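# Split a magnet-block tower into two equal stacks

## Task

Take the tall stack of magnet blocks apart and rebuild it as two tidy stacks of the same height on the bench, without toppling the neighbouring row of blocks, which must stay upright and loosely grouped. The stacks must stand by themselves, not only because the robot is supporting them. Finally release everything and move the grippers away.

## Robot and tools

Robot: two six-joint arms, left_arm and right_arm, each ending in a parallel two-finger gripper. These are arm names only; they do not refer to the left or right of any camera image.

Frame: every printed position uses one shared scene frame in metres. Its origin sits on the table surface midway between the arms, +x runs out across the table, +z points up, and left_arm is mounted on the +y side. Each result gives, per arm, end_effector_position (metres) and end_effector_quat_wxyz. That point lies between the finger pads, roughly 1 cm short of the fingertips. The fingers extend along the gripper's +z axis and close along its y axis. Printed hand positions may be somewhat wrong, especially with the arm stretched far out.

Tool execute_actions, argument "actions": a list holding one action, one wait, or nothing.
- Empty list {"actions": []}: no command, just returns the current state.
- Action {"rows": [...], "steps": n}: n control steps, each 1/30 s, n from 1 to 15 (default 15). rows holds 1 to 15 rows; row k is used on step k and the final row repeats if rows run out. Each row is one flat list of 14 numbers covering both arms, always all 14 even if one arm stays put: left_arm waist, shoulder, elbow, wrist pitch, wrist yaw, wrist roll, opening, then the same seven for right_arm. Joint values are absolute target angles in radians, in the same convention as the Joint positions line, not offsets. Nominal ranges per arm: waist -2.618 to 3.054, shoulder 0.000 to 3.142, elbow 0.000 to 3.142, wrist pitch -1.571 to 1.571, wrist yaw -1.571 to 1.571, wrist roll -2.094 to 2.094. True limits may differ by up to 0.036 rad either way. A target more than 0.036 rad beyond a stated limit, and farther out than the joint currently is, makes the whole call refused, and nothing is sent. A target past the real limit is clipped there, and a "joint sent to its limit" line appears (possibly referring to an earlier action still running); absence of this line does not prove more travel is available. Opening is an absolute value from -1 (closed) to +1 (fully open).
- Wait {"steps": n}: no command; returns after n control steps (up to 300) counted from the previous result, with your thinking time included.
- "pictures": true/false chooses whether camera images come back; by default they do.

Motion limits: each step, the target sent to a joint is held within a fixed distance of its measured angle (waist 0.202, shoulder 0.258, elbow 0.238, wrist pitch 0.573, wrist yaw and roll 0.522 rad), and if the targets would shift the gripper more than 70 mm from where it is, all of that arm's targets are pulled back proportionally. Large moves therefore need several calls. Between calls the arms keep heading for the last row sent until all of them nearly stop, or until a step is HELD; after that only a new action moves them further. Fingers already opening or closing finish their motion.

Result lines: Joint positions and Joint velocities give one block per arm, joints in order (rad, rad/s) followed by finger-pad gap (m, m/s; 0.094 m is fully open). grip_measured reports the finger opening on the same -1..+1 scale you command; each gripper may read off by about 1 mm, consistently through a scene. Away from the ends, the fingers go to where grip_measured would equal your command. To hold a block, command about 0.03 below its grip_measured for a firm grip, less below for a gentle one. Pads exert roughly 50 to 62 N at most (less on some grippers, and less on parts under about 2 mm thick), and may spike briefly on contact. "joint command not followed" means a clearance check altered or blocked that arm's joint targets on some steps; the rest of the row still ran. HELD marks steps on which your row was wholly or partly not sent.

MOTOR HOT appears at 75 °C while carrying load (heat builds even while you deliberate). At 90 °C that arm halts for 10 s, after which that threshold is off for 5 minutes, then applies again. At 100 °C the arm's motors and gripper go limp until cool and the arm drops. Such halts are reported as OVER-TEMPERATURE FAULT. Avoid holding loads idle for long.

Tool zoom_image: {"camera": name, "region": [x0, y0, x1, y1]} in pixels of that camera's last full image, origin top-left, region at most 504 by 504. Cameras: cam_high and cam_low (fixed, 504x504), cam_left_wrist and cam_right_wrist (fisheye, 616x616, moving with their hands). Calibration matrices come with the scene; they are approximate.

Tool finished_scene: {"scene": number of the current scene}. It ends that scene permanently and reports whether the goal was met; the goal must hold afterwards too.

Things to avoid: knocking or placing anything off the table (instant failure), dropping blocks, slamming, hard collisions, shoving hard, and letting the two arms strike or press on each other (can end the scene). Occasional brief disturbances may pull on a held part or nudge loose objects, so grip securely and check stacks before leaving. Release both grippers and withdraw before ending the scene.

Each tool is called by a JSON object that holds its "method" and its "body".

## Session

{"method": "execute_actions", "body": {"actions": []}}

Scene clock: 0.00 s of 4600.00 s.
left_arm: end_effector_position=(+0.3981, +0.1304, +0.2518) grip_measured=+1.000 end_effector_quat_wxyz=(+0.146, -0.507, +0.795, -0.299) | right_arm: end_effector_position=(+0.3014, -0.2640, +0.1023) grip_measured=+1.000 end_effector_quat_wxyz=(-0.065, -0.410, +0.903, +0.108)
Joint positions: left_arm=[-0.52   1.556  1.569 -0.915  0.129 -1.524  0.094] | right_arm=[-0.138  1.967  1.652 -1.48  -0.117 -0.982  0.094]
Joint velocities: left_arm=[-0.007  0.002 -0.002 -0.007  0.051  0.051  0.   ] | right_arm=[-0.002  0.007  0.007 -0.007 -0.022 -0.037  0.   ]

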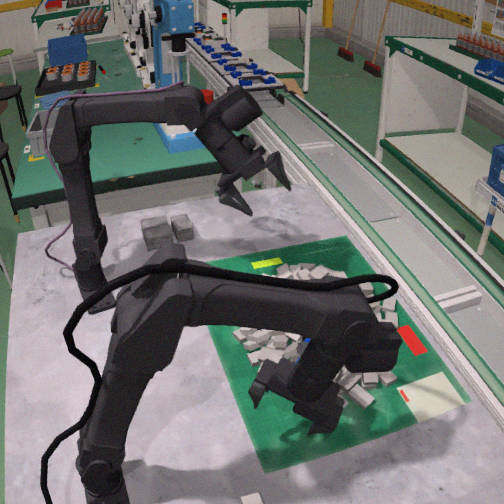

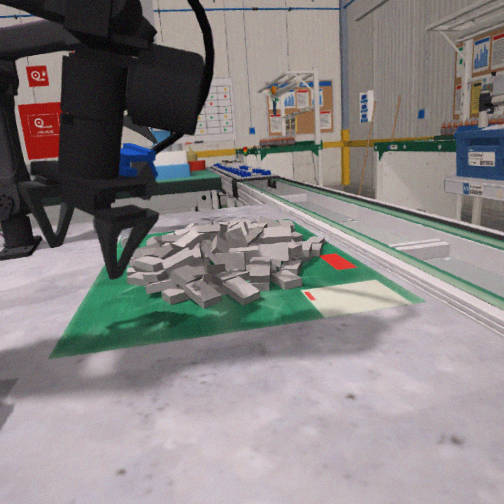

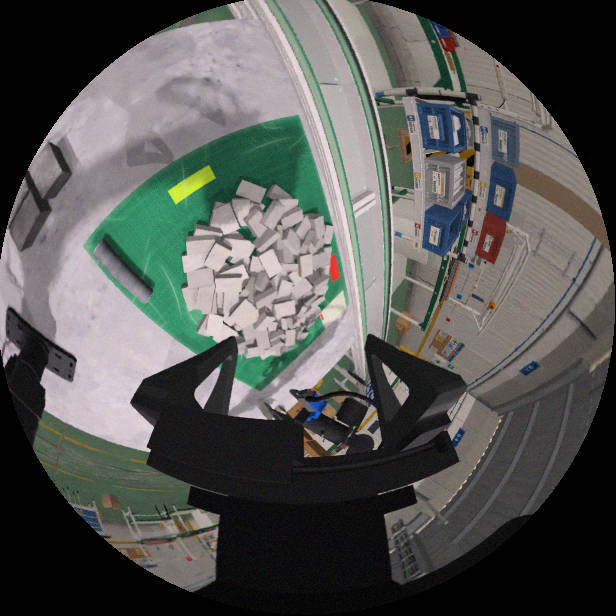

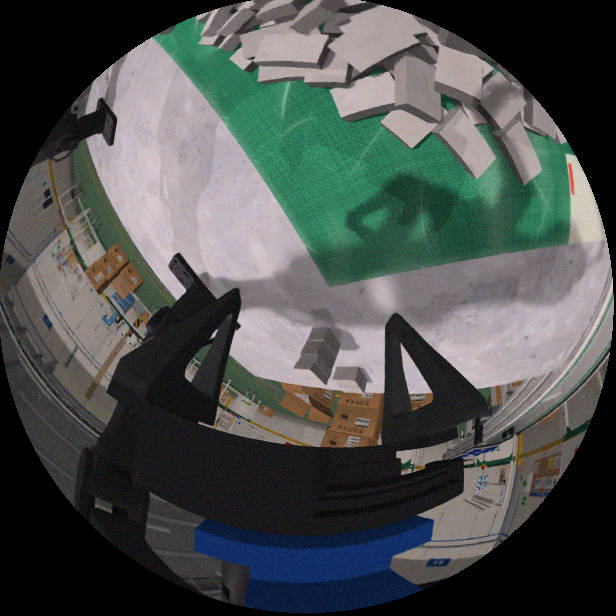

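{"method": "zoom_image", "body": {"camera": "cam_right_wrist", "region": [230, 280, 430, 420]}}

{"method": "zoom_image", "body": {"camera": "cam_high", "region": [100, 180, 260, 280]}}

{"method": "execute_actions", "body": {"actions": [{"rows":[[-0.52,1.556,1.569,-0.915,0.129,-1.524,1,-0.5,1.5,1.5,-1.5,0,0,1]],"steps":15}], "pictures": false}}

{"method": "execute_actions", "body": {"actions": [{"steps":60}]}}

Region (230, 280, 430, 420) of cam_right_wrist's 616x616 image, scaled by 2.520, with more detail than that image has; it fills the top 353 rows of this view, and the rest is white.

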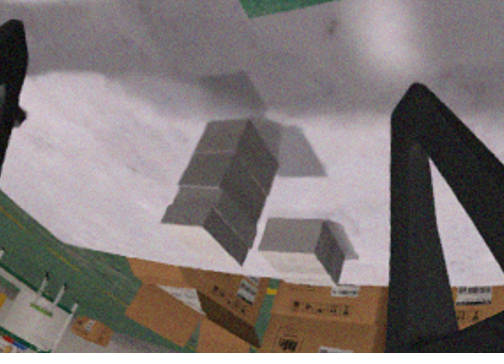

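Region (100, 180, 260, 280) of cam_high's 504x504 image, scaled by 3.150, with more detail than that image has; it fills the top 315 rows of this view, and the rest is white.

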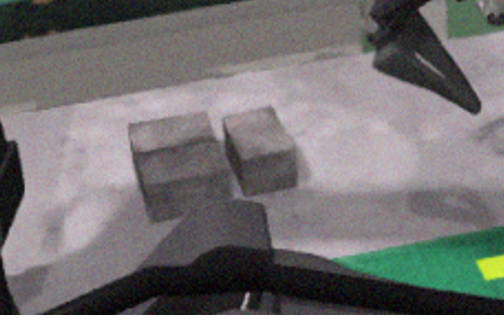

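Scene clock: 8.27 s of 4600.00 s.
left_arm: end_effector_position=(+0.3981, +0.1304, +0.2518) grip_measured=+1.000 end_effector_quat_wxyz=(+0.146, -0.507, +0.795, -0.299) | right_arm: end_effector_position=(+0.2190, -0.3721, +0.2028) grip_measured=+1.000 end_effector_quat_wxyz=(+0.053, +0.200, +0.978, -0.014)
Joint positions: left_arm=[-0.52   1.556  1.569 -0.915  0.129 -1.525  0.094] | right_arm=[-0.51   1.481  1.515 -1.494 -0.004 -0.086  0.094]
Joint velocities: left_arm=[-0.002  0.002  0.007 -0.007 -0.007  0.022  0.   ] | right_arm=[ 0.032  0.178  0.002  0.007 -0.022  0.549  0.   ]
Steps of this call (steps 1 to 90: nothing new was sent; then 4.77 s passed at rest; steps 91 to 105: all 15 steps of this action). Readings (joint positions):
91: left_arm=[-0.520 1.556 1.569 -0.915 0.129 -1.524] | right_arm=[-0.150 1.944 1.628 -1.463 -0.112 -0.922]
92: left_arm=[-0.520 1.556 1.569 -0.915 0.129 -1.524] | right_arm=[-0.174 1.905 1.587 -1.454 -0.103 -0.852]
94: left_arm=[-0.520 1.556 1.569 -0.915 0.129 -1.524] | right_arm=[-0.260 1.807 1.534 -1.464 -0.080 -0.714]
98: left_arm=[-0.520 1.556 1.569 -0.915 0.129 -1.525] | right_arm=[-0.472 1.580 1.515 -1.467 -0.033 -0.381]
105: the state above

Scene clock: 10.27 s of 4600.00 s.
left_arm: end_effector_position=(+0.3981, +0.1304, +0.2518) grip_measured=+1.000 end_effector_quat_wxyz=(+0.146, -0.507, +0.795, -0.299) | right_arm: end_effector_position=(+0.2201, -0.3724, +0.1994) grip_measured=+1.000 end_effector_quat_wxyz=(+0.047, +0.236, +0.970, -0.010)
Joint positions: left_arm=[-0.52   1.556  1.569 -0.915  0.129 -1.525  0.094] | right_arm=[-0.509  1.495  1.515 -1.494 -0.004 -0.009  0.094]
Joint velocities: left_arm=[-0.017  0.002  0.002  0.007 -0.066 -0.066  0.   ] | right_arm=[ 0.012 -0.017 -0.007 -0.037 -0.037  0.066  0.   ]
Steps of this call (steps 1 to 30: the robot went on to your last target; steps 31 to 60: nothing new was sent). Readings (joint positions):
1: left_arm=[-0.520 1.556 1.569 -0.915 0.129 -1.525] | right_arm=[-0.509 1.487 1.515 -1.494 -0.004 -0.070]
2: left_arm=[-0.520 1.556 1.569 -0.915 0.129 -1.525] | right_arm=[-0.509 1.492 1.515 -1.494 -0.004 -0.058]
4: left_arm=[-0.520 1.556 1.569 -0.915 0.129 -1.525] | right_arm=[-0.509 1.495 1.515 -1.494 -0.004 -0.040]
8: left_arm=[-0.520 1.556 1.569 -0.915 0.129 -1.525] | right_arm=[-0.509 1.495 1.515 -1.494 -0.004 -0.022]
60: the state above
All arms were judged still, so your last target was given up. Only a new action makes them travel on or press farther. Fingers that are still opening or closing keep moving.
camera_calibration (this result's frames):
cam_left_wrist: T_world_to_cam=[[0.711097, -0.30256, 0.634665, -0.409988], [-0.653706, -0.616851, 0.438364, 0.260694], [0.258862, -0.726603, -0.636426, 0.275798], [0, 0, 0, 1]] pos_world=[0.390564, 0.23716, 0.321451]
cam_right_wrist: T_world_to_cam=[[-0.31096, -0.946447, -0.0868454, -0.261818], [-0.731601, 0.180037, 0.657531, 0.106026], [-0.606683, 0.268002, -0.748405, 0.48608], [0, 0, 0, 1]] pos_world=[0.29105, -0.397156, 0.271332]

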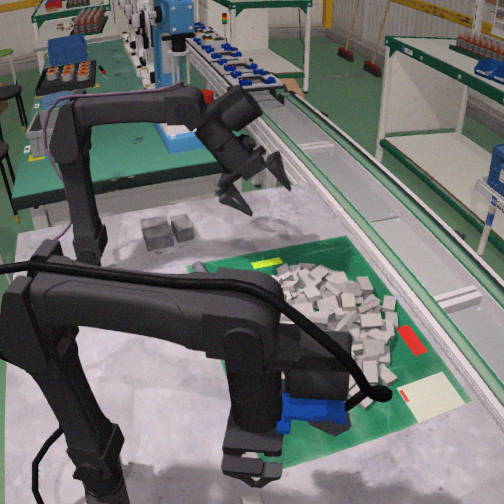

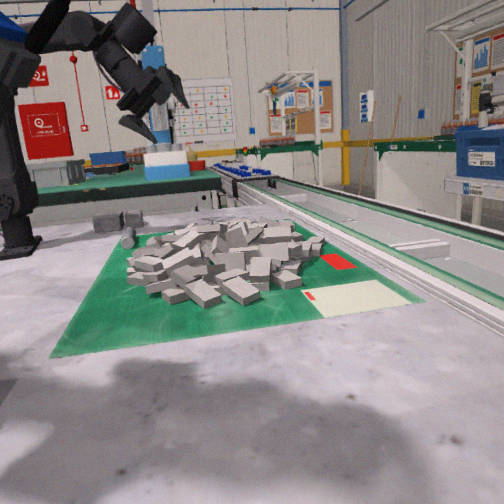

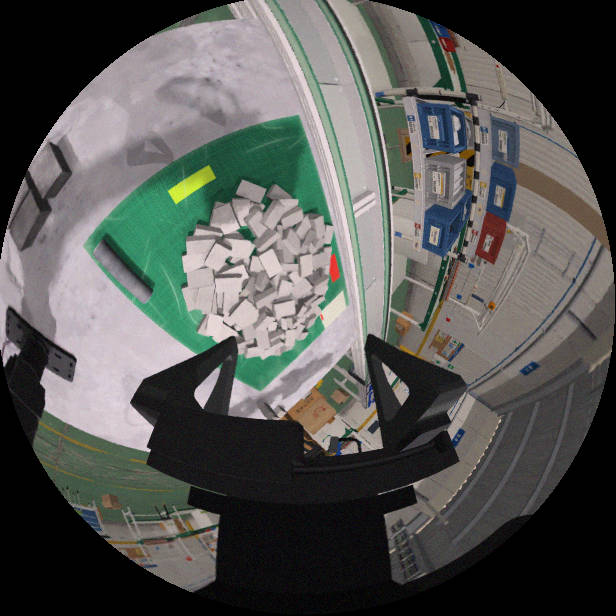

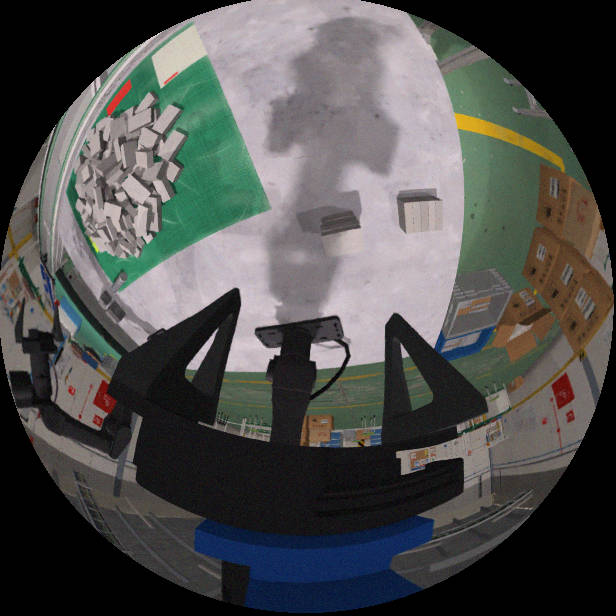

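{"method": "zoom_image", "body": {"camera": "cam_right_wrist", "region": [300, 180, 460, 270]}}

Region (300, 180, 460, 270) of cam_right_wrist's 616x616 image, scaled by 3.150, with more detail than that image has; it fills the top 284 rows of this view, and the rest is white.

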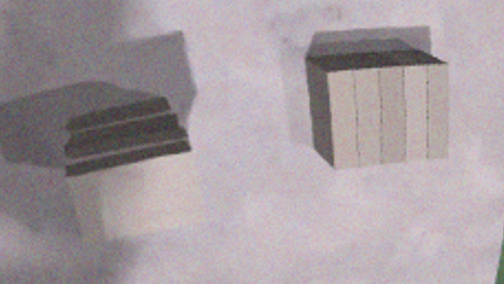

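{"method": "execute_actions", "body": {"actions": [{"rows":[[-0.52,1.556,1.569,-0.915,0.129,-1.524,1,-0.615,1.6,1.3,-1.27,0,-0.55,1]],"steps":15}], "pictures": false}}

{"method": "execute_actions", "body": {"actions": [{"steps":30}]}}

Scene clock: 25.37 s of 4600.00 s.
left_arm: end_effector_position=(+0.3981, +0.1304, +0.2518) grip_measured=+1.000 end_effector_quat_wxyz=(+0.146, -0.507, +0.795, -0.299) | right_arm: end_effector_position=(+0.2089, -0.4000, +0.1122) grip_measured=+1.000 end_effector_quat_wxyz=(-0.019, +0.037, +0.999, +0.011)
Joint positions: left_arm=[-0.52   1.556  1.569 -0.915  0.129 -1.525  0.094] | right_arm=[-0.615  1.616  1.289 -1.288  0.001 -0.52   0.094]
Joint velocities: left_arm=[ 0.017 -0.027  0.012 -0.022  0.037  0.007  0.   ] | right_arm=[ 0.012 -0.002  0.002  0.081 -0.022 -0.198  0.   ]
Steps of this call (steps 1 to 90: nothing new was sent; then 11.60 s passed at rest; steps 91 to 105: all 15 steps of this action). Readings (joint positions):
91: left_arm=[-0.520 1.556 1.569 -0.915 0.129 -1.525] | right_arm=[-0.519 1.497 1.490 -1.466 -0.008 -0.078]
92: left_arm=[-0.520 1.556 1.569 -0.915 0.129 -1.525] | right_arm=[-0.540 1.501 1.451 -1.430 -0.009 -0.157]
94: left_arm=[-0.520 1.556 1.569 -0.915 0.129 -1.525] | right_arm=[-0.587 1.545 1.365 -1.373 -0.006 -0.294]
98: left_arm=[-0.520 1.556 1.569 -0.915 0.129 -1.525] | right_arm=[-0.615 1.626 1.290 -1.317 0.001 -0.440]
105: the state above

Scene clock: 26.37 s of 4600.00 s.
left_arm: end_effector_position=(+0.3981, +0.1304, +0.2518) grip_measured=+1.000 end_effector_quat_wxyz=(+0.146, -0.507, +0.795, -0.299) | right_arm: end_effector_position=(+0.2104, -0.4010, +0.1121) grip_measured=+1.000 end_effector_quat_wxyz=(-0.016, +0.026, +0.999, +0.009)
Joint positions: left_arm=[-0.52   1.556  1.569 -0.915  0.129 -1.525  0.094] | right_arm=[-0.615  1.616  1.289 -1.28   0.001 -0.54   0.094]
Joint velocities: left_arm=[-0.007 -0.007 -0.002  0.007  0.007 -0.037  0.   ] | right_arm=[-0.002  0.007  0.002  0.051  0.051  0.095  0.   ]
Steps of this call (steps 1 to 30: the robot went on to your last target). Readings (joint positions):
1: left_arm=[-0.520 1.556 1.569 -0.915 0.129 -1.525] | right_arm=[-0.615 1.616 1.289 -1.286 0.001 -0.524]
2: left_arm=[-0.520 1.556 1.569 -0.915 0.129 -1.525] | right_arm=[-0.615 1.616 1.289 -1.285 0.001 -0.527]
4: left_arm=[-0.520 1.556 1.569 -0.915 0.129 -1.525] | right_arm=[-0.615 1.616 1.289 -1.283 0.001 -0.532]
8: left_arm=[-0.520 1.556 1.569 -0.915 0.129 -1.525] | right_arm=[-0.615 1.616 1.289 -1.282 0.001 -0.537]
30: the state above
All arms were judged still, so your last target was given up. Only a new action makes them travel on or press farther. Fingers that are still opening or closing keep moving.
camera_calibration (this result's frames):
cam_left_wrist: T_world_to_cam=[[0.711097, -0.30256, 0.634665, -0.409988], [-0.653706, -0.616851, 0.438364, 0.260694], [0.258862, -0.726603, -0.636426, 0.275798], [0, 0, 0, 1]] pos_world=[0.390564, 0.23716, 0.321451]
cam_right_wrist: T_world_to_cam=[[0.0946854, -0.988067, -0.121486, -0.397581], [-0.650819, -0.153783, 0.743495, 0.000975811], [-0.753305, 0.00866733, -0.657614, 0.339221], [0, 0, 0, 1]] pos_world=[0.293817, -0.395626, 0.17405]

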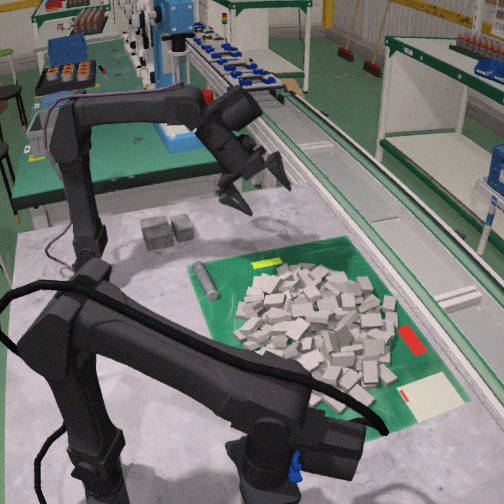

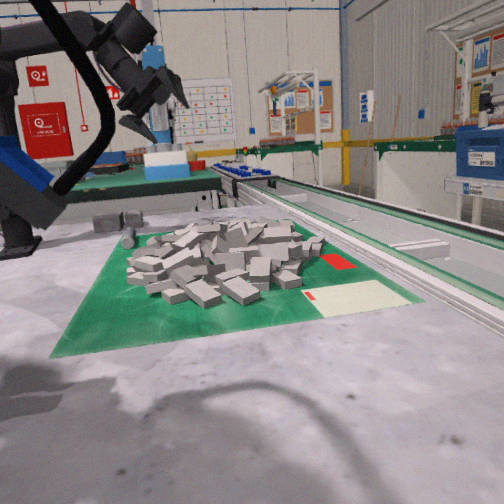

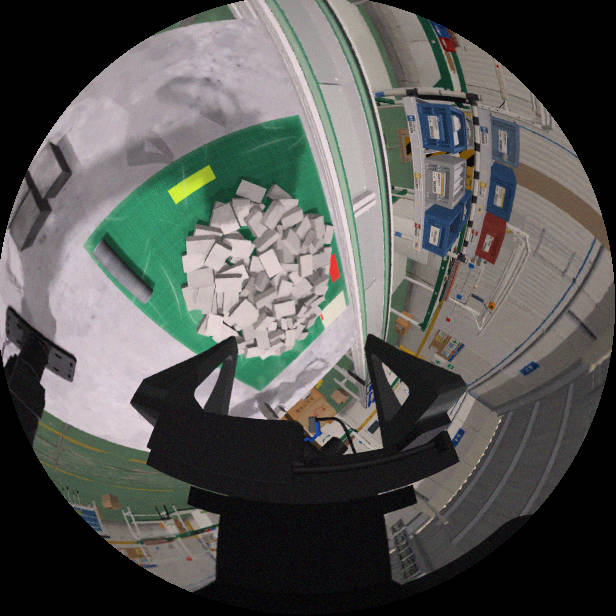

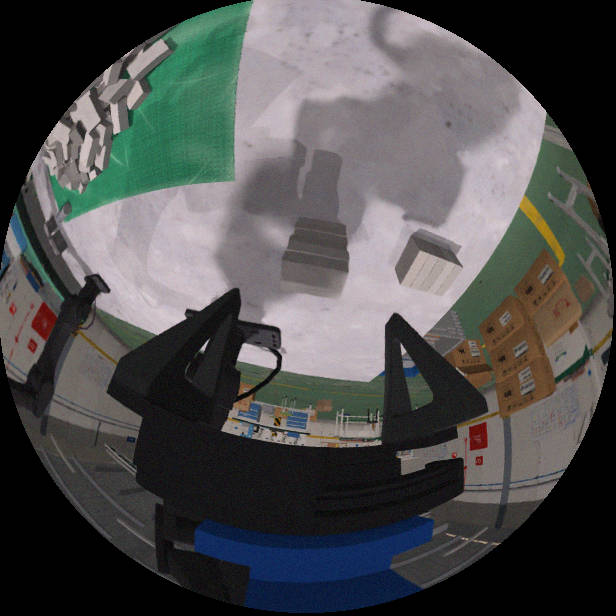

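{"method": "zoom_image", "body": {"camera": "cam_right_wrist", "region": [260, 200, 380, 310]}}

Region (260, 200, 380, 310) of cam_right_wrist's 616x616 image, scaled by 4.200, with more detail than that image has; it fills the top 462 rows of this view, and the rest is white.

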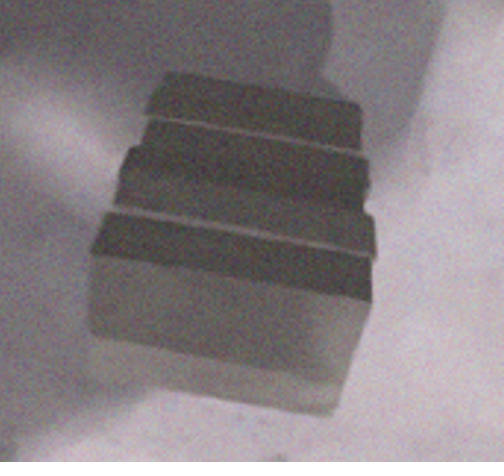

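{"method": "execute_actions", "body": {"actions": [{"rows":[[-0.52,1.556,1.569,-0.915,0.129,-1.524,1,-0.615,1.66,1.15,-1.03,0,-0.55,1]],"steps":15}], "pictures": false}}

{"method": "execute_actions", "body": {"actions": [{"steps":30}]}}

Scene clock: 36.13 s of 4600.00 s.
left_arm: end_effector_position=(+0.3981, +0.1304, +0.2518) grip_measured=+1.000 end_effector_quat_wxyz=(+0.146, -0.507, +0.795, -0.299) | right_arm: end_effector_position=(+0.2228, -0.4093, +0.0636) grip_measured=+1.000 end_effector_quat_wxyz=(+0.001, +0.026, +1.000, -0.002)
Joint positions: left_arm=[-0.52   1.556  1.569 -0.915  0.129 -1.525  0.094] | right_arm=[-0.615  1.667  1.149 -1.048  0.001 -0.541  0.094]
Joint velocities: left_arm=[-0.007 -0.012  0.012  0.051 -0.081 -0.007  0.   ] | right_arm=[-0.007 -0.002 -0.017  0.037 -0.037 -0.022  0.   ]
Steps of this call (steps 1 to 90: nothing new was sent; then 6.27 s passed at rest; steps 91 to 105: all 15 steps of this action). Readings (joint positions):
91: left_arm=[-0.520 1.556 1.569 -0.915 0.129 -1.525] | right_arm=[-0.615 1.615 1.268 -1.245 0.001 -0.541]
92: left_arm=[-0.520 1.556 1.569 -0.915 0.129 -1.525] | right_arm=[-0.615 1.616 1.237 -1.197 0.001 -0.541]
94: left_arm=[-0.520 1.556 1.569 -0.915 0.129 -1.525] | right_arm=[-0.615 1.639 1.183 -1.138 0.001 -0.541]
98: left_arm=[-0.520 1.556 1.569 -0.915 0.129 -1.525] | right_arm=[-0.615 1.667 1.149 -1.087 0.001 -0.541]
105: the state above

Scene clock: 37.13 s of 4600.00 s.
left_arm: end_effector_position=(+0.3981, +0.1304, +0.2518) grip_measured=+1.000 end_effector_quat_wxyz=(+0.146, -0.507, +0.795, -0.299) | right_arm: end_effector_position=(+0.2244, -0.4105, +0.0636) grip_measured=+1.000 end_effector_quat_wxyz=(+0.005, +0.026, +1.000, -0.004)
Joint positions: left_arm=[-0.52   1.556  1.569 -0.915  0.129 -1.525  0.094] | right_arm=[-0.615  1.667  1.149 -1.04   0.001 -0.541  0.094]
Joint velocities: left_arm=[-0.002 -0.007 -0.007  0.037  0.022  0.037  0.   ] | right_arm=[-0.017 -0.007  0.017  0.037  0.066 -0.007  0.   ]
Steps of this call (steps 1 to 15: the robot went on to your last target; steps 16 to 30: nothing new was sent). Readings (joint positions):
1: left_arm=[-0.520 1.556 1.569 -0.915 0.129 -1.525] | right_arm=[-0.615 1.667 1.149 -1.046 0.001 -0.541]
2: left_arm=[-0.520 1.556 1.569 -0.915 0.129 -1.525] | right_arm=[-0.615 1.667 1.149 -1.045 0.001 -0.541]
4: left_arm=[-0.520 1.556 1.569 -0.915 0.129 -1.525] | right_arm=[-0.615 1.667 1.149 -1.043 0.001 -0.541]
8: left_arm=[-0.520 1.556 1.569 -0.915 0.129 -1.525] | right_arm=[-0.615 1.667 1.149 -1.041 0.001 -0.541]
30: the state above
All arms were judged still, so your last target was given up. Only a new action makes them travel on or press farther. Fingers that are still opening or closing keep moving.
camera_calibration (this result's frames):
cam_left_wrist: T_world_to_cam=[[0.711097, -0.30256, 0.634665, -0.409988], [-0.653706, -0.616851, 0.438364, 0.260694], [0.258862, -0.726603, -0.636426, 0.275798], [0, 0, 0, 1]] pos_world=[0.390564, 0.23716, 0.321451]
cam_right_wrist: T_world_to_cam=[[0.099357, -0.990923, -0.090553, -0.418343], [-0.680411, -0.134061, 0.720464, 0.0609544], [-0.726064, -0.00996987, -0.687555, 0.30609], [0, 0, 0, 1]] pos_world=[0.30528, -0.403323, 0.128656]

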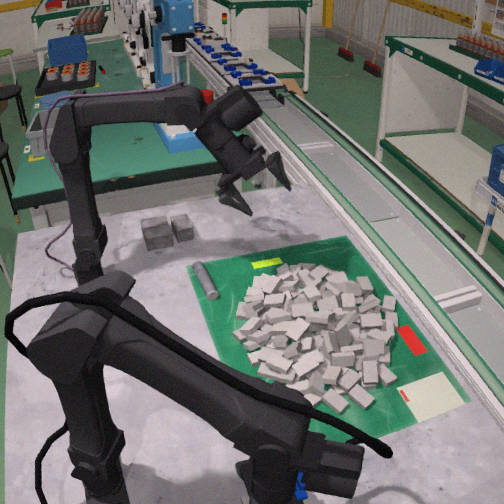

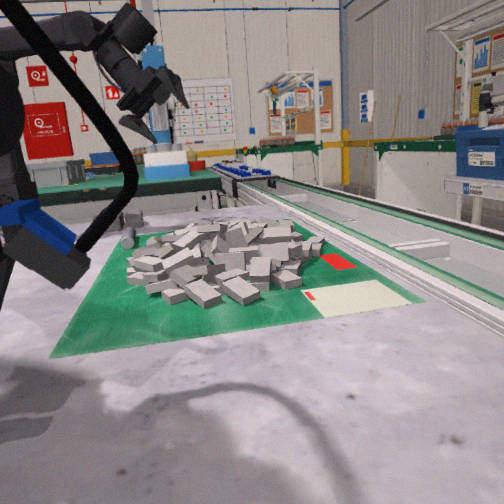

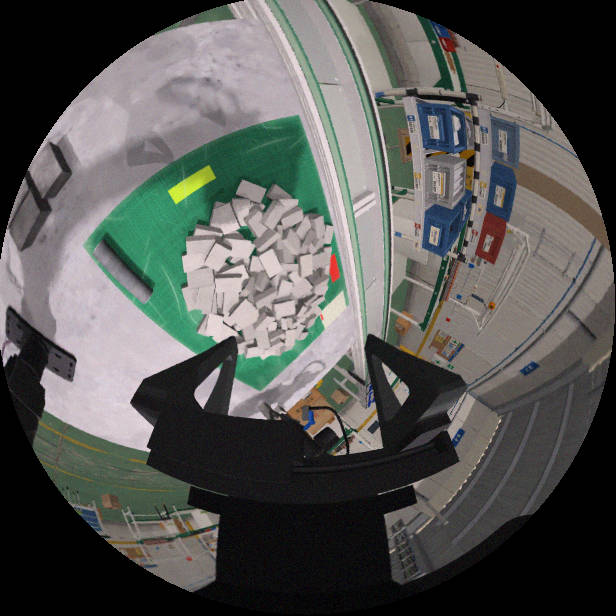

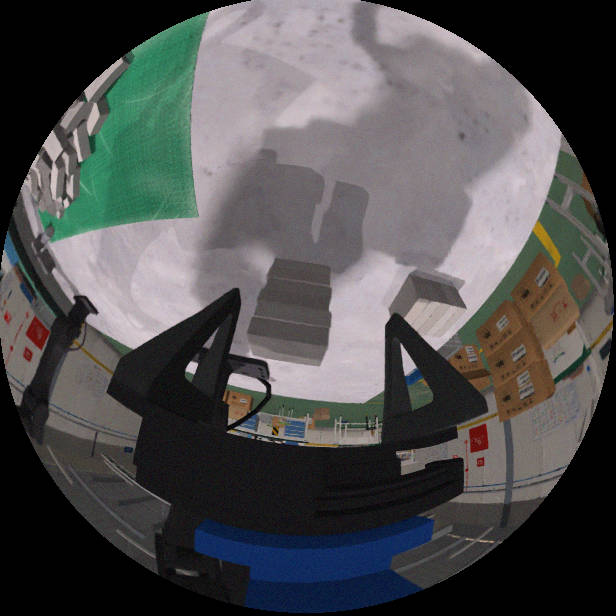

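{"method": "execute_actions", "body": {"actions": [{"rows":[[-0.52,1.556,1.569,-0.915,0.129,-1.524,1,-0.615,1.58,1.015,-0.98,0,-0.55,1]],"steps":15}], "pictures": false}}

{"method": "execute_actions", "body": {"actions": [{"steps":30}]}}

{"method": "zoom_image", "body": {"camera": "cam_right_wrist", "region": [200, 220, 430, 420]}}

Scene clock: 40.87 s of 4600.00 s.
left_arm: end_effector_position=(+0.3981, +0.1304, +0.2518) grip_measured=+1.000 end_effector_quat_wxyz=(+0.146, -0.507, +0.795, -0.299) | right_arm: end_effector_position=(+0.2039, -0.3966, +0.0515) grip_measured=+1.000 end_effector_quat_wxyz=(+0.002, +0.026, +1.000, -0.002)
Joint positions: left_arm=[-0.52   1.556  1.569 -0.915  0.129 -1.525  0.094] | right_arm=[-0.615  1.595  1.022 -0.992  0.001 -0.541  0.094]
Joint velocities: left_arm=[-0.017 -0.017  0.007  0.081 -0.037 -0.081  0.   ] | right_arm=[ 0.002 -0.002 -0.012  0.051  0.007  0.081  0.   ]
Steps of this call (steps 1 to 90: nothing new was sent; then 0.23 s passed at rest; steps 91 to 105: all 15 steps of this action). Readings (joint positions):
91: left_arm=[-0.520 1.556 1.569 -0.915 0.129 -1.525] | right_arm=[-0.615 1.654 1.127 -1.017 0.001 -0.541]
92: left_arm=[-0.520 1.556 1.569 -0.915 0.129 -1.525] | right_arm=[-0.615 1.632 1.092 -0.998 0.001 -0.541]
94: left_arm=[-0.520 1.556 1.569 -0.915 0.129 -1.525] | right_arm=[-0.615 1.601 1.041 -1.000 0.001 -0.541]
98: left_arm=[-0.520 1.556 1.569 -0.915 0.129 -1.525] | right_arm=[-0.615 1.595 1.022 -1.001 0.001 -0.541]
105: the state above

Scene clock: 41.87 s of 4600.00 s.
left_arm: end_effector_position=(+0.3981, +0.1304, +0.2518) grip_measured=+1.000 end_effector_quat_wxyz=(+0.146, -0.507, +0.795, -0.299) | right_arm: end_effector_position=(+0.2043, -0.3969, +0.0515) grip_measured=+1.000 end_effector_quat_wxyz=(+0.003, +0.026, +1.000, -0.003)
Joint positions: left_arm=[-0.52   1.556  1.569 -0.915  0.129 -1.525  0.094] | right_arm=[-0.615  1.595  1.022 -0.99   0.001 -0.541  0.094]
Joint velocities: left_arm=[ 0.012 -0.012 -0.007 -0.007 -0.037  0.007  0.   ] | right_arm=[-0.022  0.002  0.012 -0.007 -0.037 -0.037  0.   ]
Steps of this call (steps 1 to 15: the robot went on to your last target; steps 16 to 30: nothing new was sent). Readings (joint positions):
1: left_arm=[-0.520 1.556 1.569 -0.915 0.129 -1.525] | right_arm=[-0.615 1.595 1.022 -0.991 0.001 -0.541]
2: left_arm=[-0.520 1.556 1.569 -0.915 0.129 -1.525] | right_arm=[-0.615 1.595 1.022 -0.991 0.001 -0.541]
4: left_arm=[-0.520 1.556 1.569 -0.915 0.129 -1.525] | right_arm=[-0.615 1.595 1.022 -0.991 0.001 -0.541]
8: left_arm=[-0.520 1.556 1.569 -0.915 0.129 -1.525] | right_arm=[-0.615 1.595 1.022 -0.990 0.001 -0.541]
30: the state above
All arms were judged still, so your last target was given up. Only a new action makes them travel on or press farther. Fingers that are still opening or closing keep moving.
camera_calibration (this result's frames):
cam_left_wrist: T_world_to_cam=[[0.711266, -0.302219, 0.634637, -0.410093], [-0.653468, -0.616956, 0.438572, 0.260561], [0.258998, -0.726656, -0.63631, 0.275722], [0, 0, 0, 1]] pos_world=[0.390541, 0.237172, 0.32143]
cam_right_wrist: T_world_to_cam=[[0.0993854, -0.99065, -0.0934625, -0.403719], [-0.677619, -0.136164, 0.722698, 0.0562352], [-0.728667, -0.00849371, -0.684816, 0.284269], [0, 0, 0, 1]] pos_world=[0.285367, -0.389873, 0.116298]

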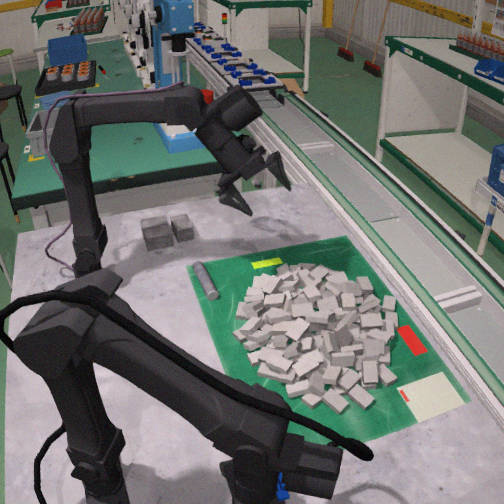

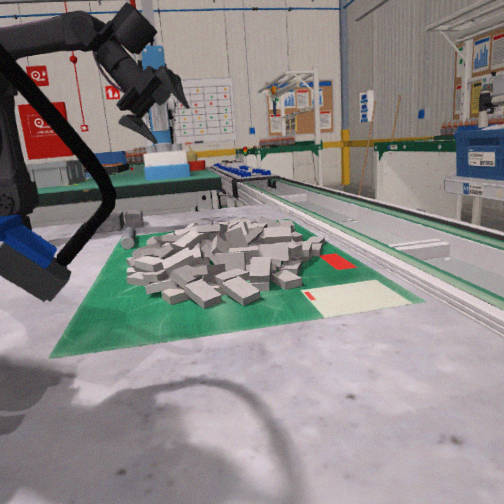

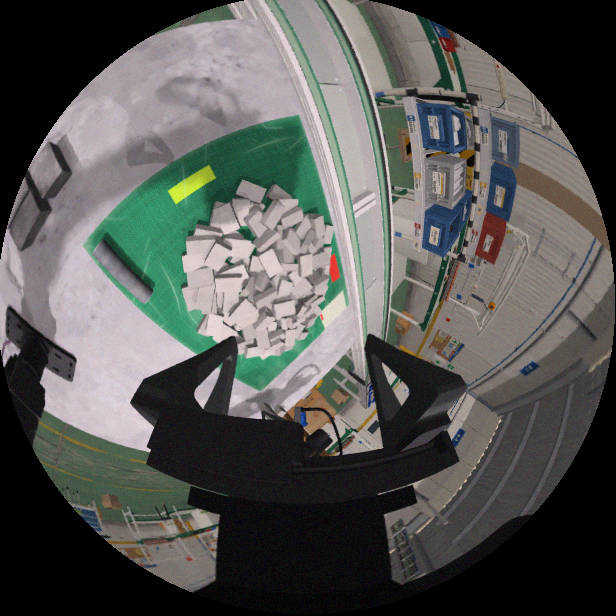

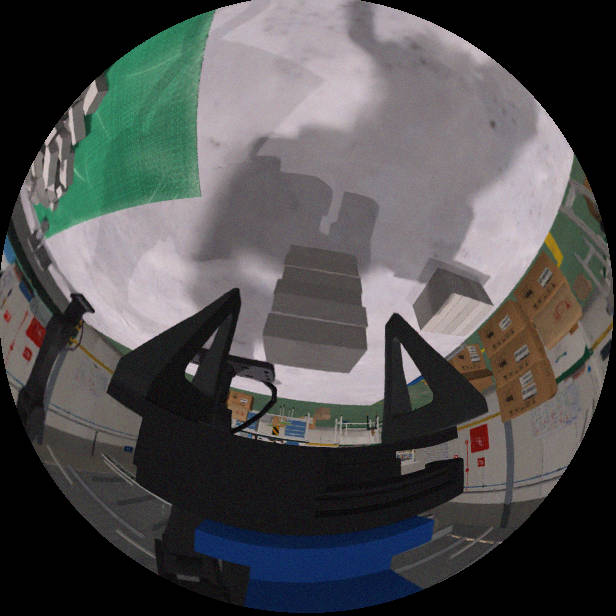

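Region (200, 220, 430, 420) of cam_right_wrist's 616x616 image, scaled by 2.191, with more detail than that image has; it fills the top 438 rows of this view, and the rest is white.

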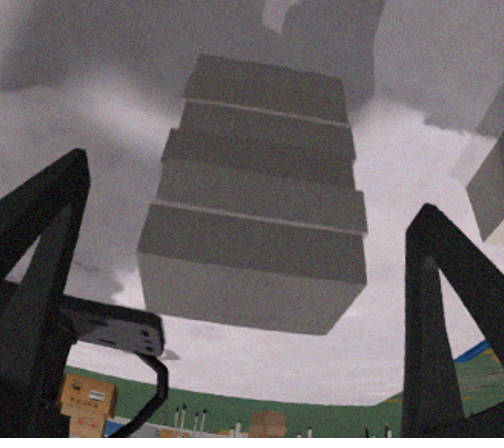

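{"method": "execute_actions", "body": {"actions": [{"rows":[[-0.52,1.556,1.569,-0.915,0.129,-1.524,1,-0.615,1.58,1.015,-0.98,0,-0.55,-0.25]],"steps":15}], "pictures": false}}

{"method": "execute_actions", "body": {"actions": [{"steps":20}], "pictures": false}}

{"method": "execute_actions", "body": {"actions": [{"rows":[[-0.52,1.556,1.569,-0.915,0.129,-1.524,1,-0.615,1.58,1.215,-1.18,0,-0.55,-0.25]],"steps":15}], "pictures": false}}

{"method": "execute_actions", "body": {"actions": [{"steps":20}]}}

{"method": "zoom_image", "body": {"camera": "cam_right_wrist", "region": [200, 180, 430, 420]}}

Scene clock: 47.23 s of 4600.00 s.
left_arm: end_effector_position=(+0.3981, +0.1304, +0.2518) grip_measured=+1.000 end_effector_quat_wxyz=(+0.146, -0.507, +0.795, -0.299) | right_arm: end_effector_position=(+0.2046, -0.3971, +0.0515) grip_measured=-0.055 end_effector_quat_wxyz=(+0.003, +0.026, +1.000, -0.003)
Joint positions: left_arm=[-0.52   1.556  1.569 -0.915  0.129 -1.525  0.094] | right_arm=[-0.615  1.595  1.022 -0.988  0.001 -0.541  0.044]
Joint velocities: left_arm=[-0.007 -0.012  0.002  0.007 -0.007  0.022  0.   ] | right_arm=[ 0.017  0.007  0.017  0.037 -0.051  0.007  0.001]
Steps of this call (steps 1 to 90: nothing new was sent; then 1.87 s passed at rest; steps 91 to 105: all 15 steps of this action). Readings (joint positions):
91: left_arm=[-0.520 1.556 1.569 -0.915 0.129 -1.525] | right_arm=[-0.615 1.595 1.022 -0.990 0.001 -0.541]
92: left_arm=[-0.520 1.556 1.569 -0.915 0.129 -1.525] | right_arm=[-0.615 1.595 1.022 -0.990 0.001 -0.541]
94: left_arm=[-0.520 1.556 1.569 -0.915 0.129 -1.525] | right_arm=[-0.615 1.595 1.022 -0.990 -0.001 -0.541]
98: left_arm=[-0.520 1.556 1.569 -0.915 0.129 -1.525] | right_arm=[-0.615 1.595 1.022 -0.988 0.001 -0.541]
105: the state above

Scene clock: 47.90 s of 4600.00 s.
left_arm: end_effector_position=(+0.3981, +0.1304, +0.2518) grip_measured=+1.000 end_effector_quat_wxyz=(+0.146, -0.507, +0.795, -0.299) | right_arm: end_effector_position=(+0.2046, -0.3971, +0.0515) grip_measured=-0.055 end_effector_quat_wxyz=(+0.003, +0.026, +1.000, -0.003)
Joint positions: left_arm=[-0.52   1.556  1.569 -0.915  0.129 -1.525  0.094] | right_arm=[-0.615  1.595  1.022 -0.988  0.001 -0.541  0.044]
Joint velocities: left_arm=[-0.002 -0.012 -0.002  0.022  0.007 -0.022  0.   ] | right_arm=[-0.017 -0.002 -0.012  0.022  0.022  0.007 -0.001]
Steps of this call (steps 1 to 15: the robot went on to your last target; steps 16 to 20: nothing new was sent). Readings (joint positions):
1: left_arm=[-0.520 1.556 1.569 -0.915 0.129 -1.525] | right_arm=[-0.615 1.595 1.022 -0.988 0.001 -0.541]
2: left_arm=[-0.520 1.556 1.569 -0.915 0.129 -1.525] | right_arm=[-0.615 1.595 1.022 -0.988 0.001 -0.541]
4: left_arm=[-0.520 1.556 1.569 -0.915 0.129 -1.525] | right_arm=[-0.615 1.595 1.022 -0.988 0.001 -0.541]
8: left_arm=[-0.520 1.556 1.569 -0.915 0.129 -1.525] | right_arm=[-0.615 1.595 1.022 -0.988 0.001 -0.541]
20: the state above
All arms were judged still, so your last target was given up. Only a new action makes them travel on or press farther. Fingers that are still opening or closing keep moving.

Scene clock: 48.40 s of 4600.00 s.
left_arm: end_effector_position=(+0.3981, +0.1304, +0.2518) grip_measured=+1.000 end_effector_quat_wxyz=(+0.146, -0.507, +0.795, -0.299) | right_arm: end_effector_position=(+0.2158, -0.4046, +0.0967) grip_measured=-0.055 end_effector_quat_wxyz=(+0.009, +0.026, +1.000, -0.006)
Joint positions: left_arm=[-0.52   1.556  1.569 -0.915  0.129 -1.525  0.094] | right_arm=[-0.615  1.593  1.203 -1.16   0.001 -0.541  0.044]
Joint velocities: left_arm=[-0.007 -0.002 -0.002 -0.022  0.037  0.066  0.   ] | right_arm=[ 0.007 -0.002  0.002 -0.095 -0.022 -0.037  0.001]
Steps of this call (steps 1 to 15: all 15 steps of this action). Readings (joint positions):
1: left_arm=[-0.520 1.556 1.569 -0.915 0.129 -1.525] | right_arm=[-0.615 1.601 1.048 -1.022 0.001 -0.541]
2: left_arm=[-0.520 1.556 1.569 -0.915 0.129 -1.525] | right_arm=[-0.615 1.608 1.088 -1.070 0.001 -0.541]
4: left_arm=[-0.520 1.556 1.569 -0.915 0.129 -1.525] | right_arm=[-0.615 1.604 1.157 -1.108 0.001 -0.541]
8: left_arm=[-0.520 1.556 1.569 -0.915 0.129 -1.525] | right_arm=[-0.615 1.593 1.203 -1.118 0.001 -0.541]
15: the state above

Scene clock: 49.07 s of 4600.00 s.
left_arm: end_effector_position=(+0.3981, +0.1304, +0.2518) grip_measured=+1.000 end_effector_quat_wxyz=(+0.146, -0.507, +0.795, -0.299) | right_arm: end_effector_position=(+0.2145, -0.4038, +0.0966) grip_measured=-0.055 end_effector_quat_wxyz=(+0.006, +0.026, +1.000, -0.005)
Joint positions: left_arm=[-0.52   1.556  1.569 -0.915  0.129 -1.525  0.094] | right_arm=[-0.615  1.593  1.203 -1.166  0.001 -0.541  0.044]
Joint velocities: left_arm=[ 0.017  0.007  0.017  0.007 -0.022  0.037  0.   ] | right_arm=[-0.002  0.017 -0.007 -0.022 -0.022 -0.066  0.   ]
Steps of this call (steps 1 to 15: the robot went on to your last target; steps 16 to 20: nothing new was sent). Readings (joint positions):
1: left_arm=[-0.520 1.556 1.569 -0.915 0.129 -1.525] | right_arm=[-0.615 1.593 1.203 -1.161 0.001 -0.541]
2: left_arm=[-0.520 1.556 1.569 -0.915 0.129 -1.525] | right_arm=[-0.615 1.593 1.203 -1.163 0.001 -0.541]
4: left_arm=[-0.520 1.556 1.569 -0.915 0.129 -1.525] | right_arm=[-0.615 1.593 1.203 -1.165 0.001 -0.541]
8: left_arm=[-0.520 1.556 1.569 -0.915 0.129 -1.525] | right_arm=[-0.615 1.593 1.203 -1.166 0.001 -0.541]
20: the state above
All arms were judged still, so your last target was given up. Only a new action makes them travel on or press farther. Fingers that are still opening or closing keep moving.
camera_calibration (this result's frames):
cam_left_wrist: T_world_to_cam=[[0.711266, -0.302219, 0.634637, -0.410093], [-0.653468, -0.616956, 0.438572, 0.260561], [0.258998, -0.726656, -0.63631, 0.275722], [0, 0, 0, 1]] pos_world=[0.390541, 0.237172, 0.32143]
cam_right_wrist: T_world_to_cam=[[0.100367, -0.991019, -0.0883599, -0.408233], [-0.682353, -0.133194, 0.718786, 0.032249], [-0.7241, -0.0118498, -0.689593, 0.320705], [0, 0, 0, 1]] pos_world=[0.295201, -0.396471, 0.161904]

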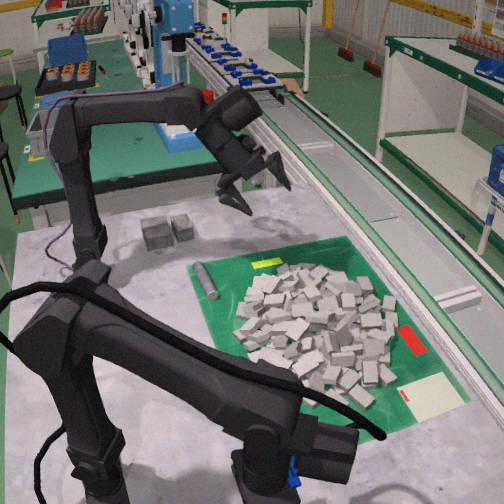

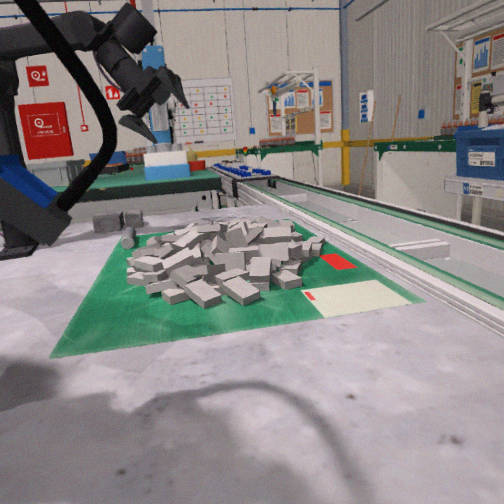

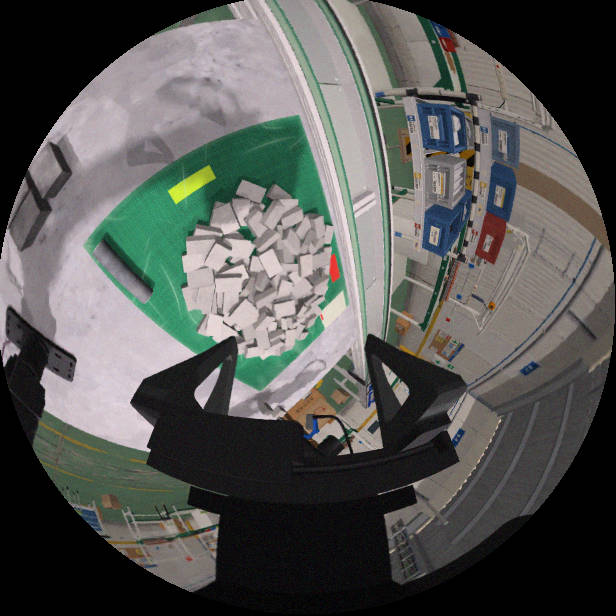

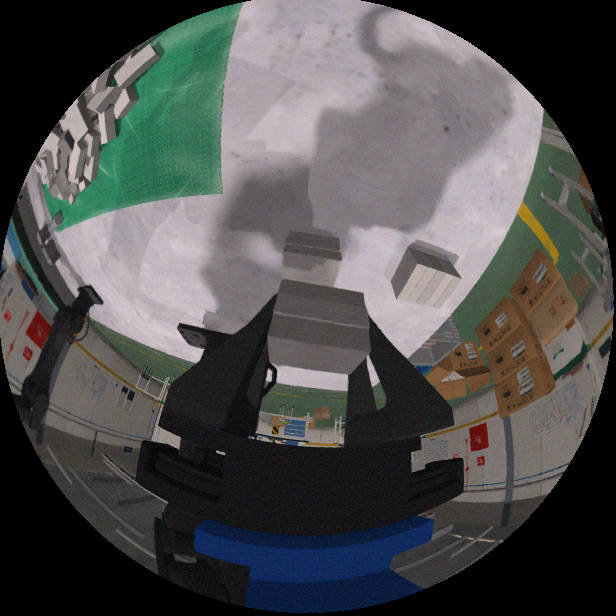

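Region (200, 180, 430, 420) of cam_right_wrist's 616x616 image, scaled by 2.100, with more detail than that image has; it fills the left 483 columns of this view, and the rest is white.

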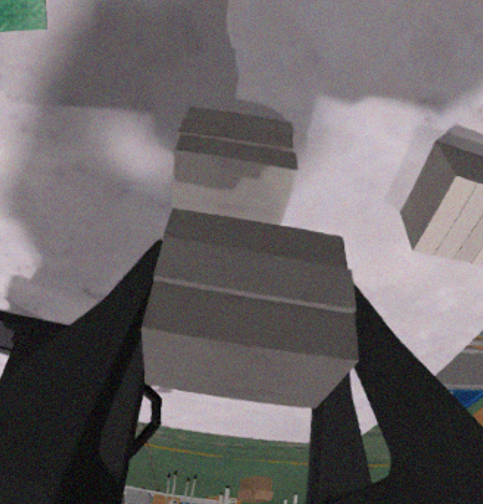

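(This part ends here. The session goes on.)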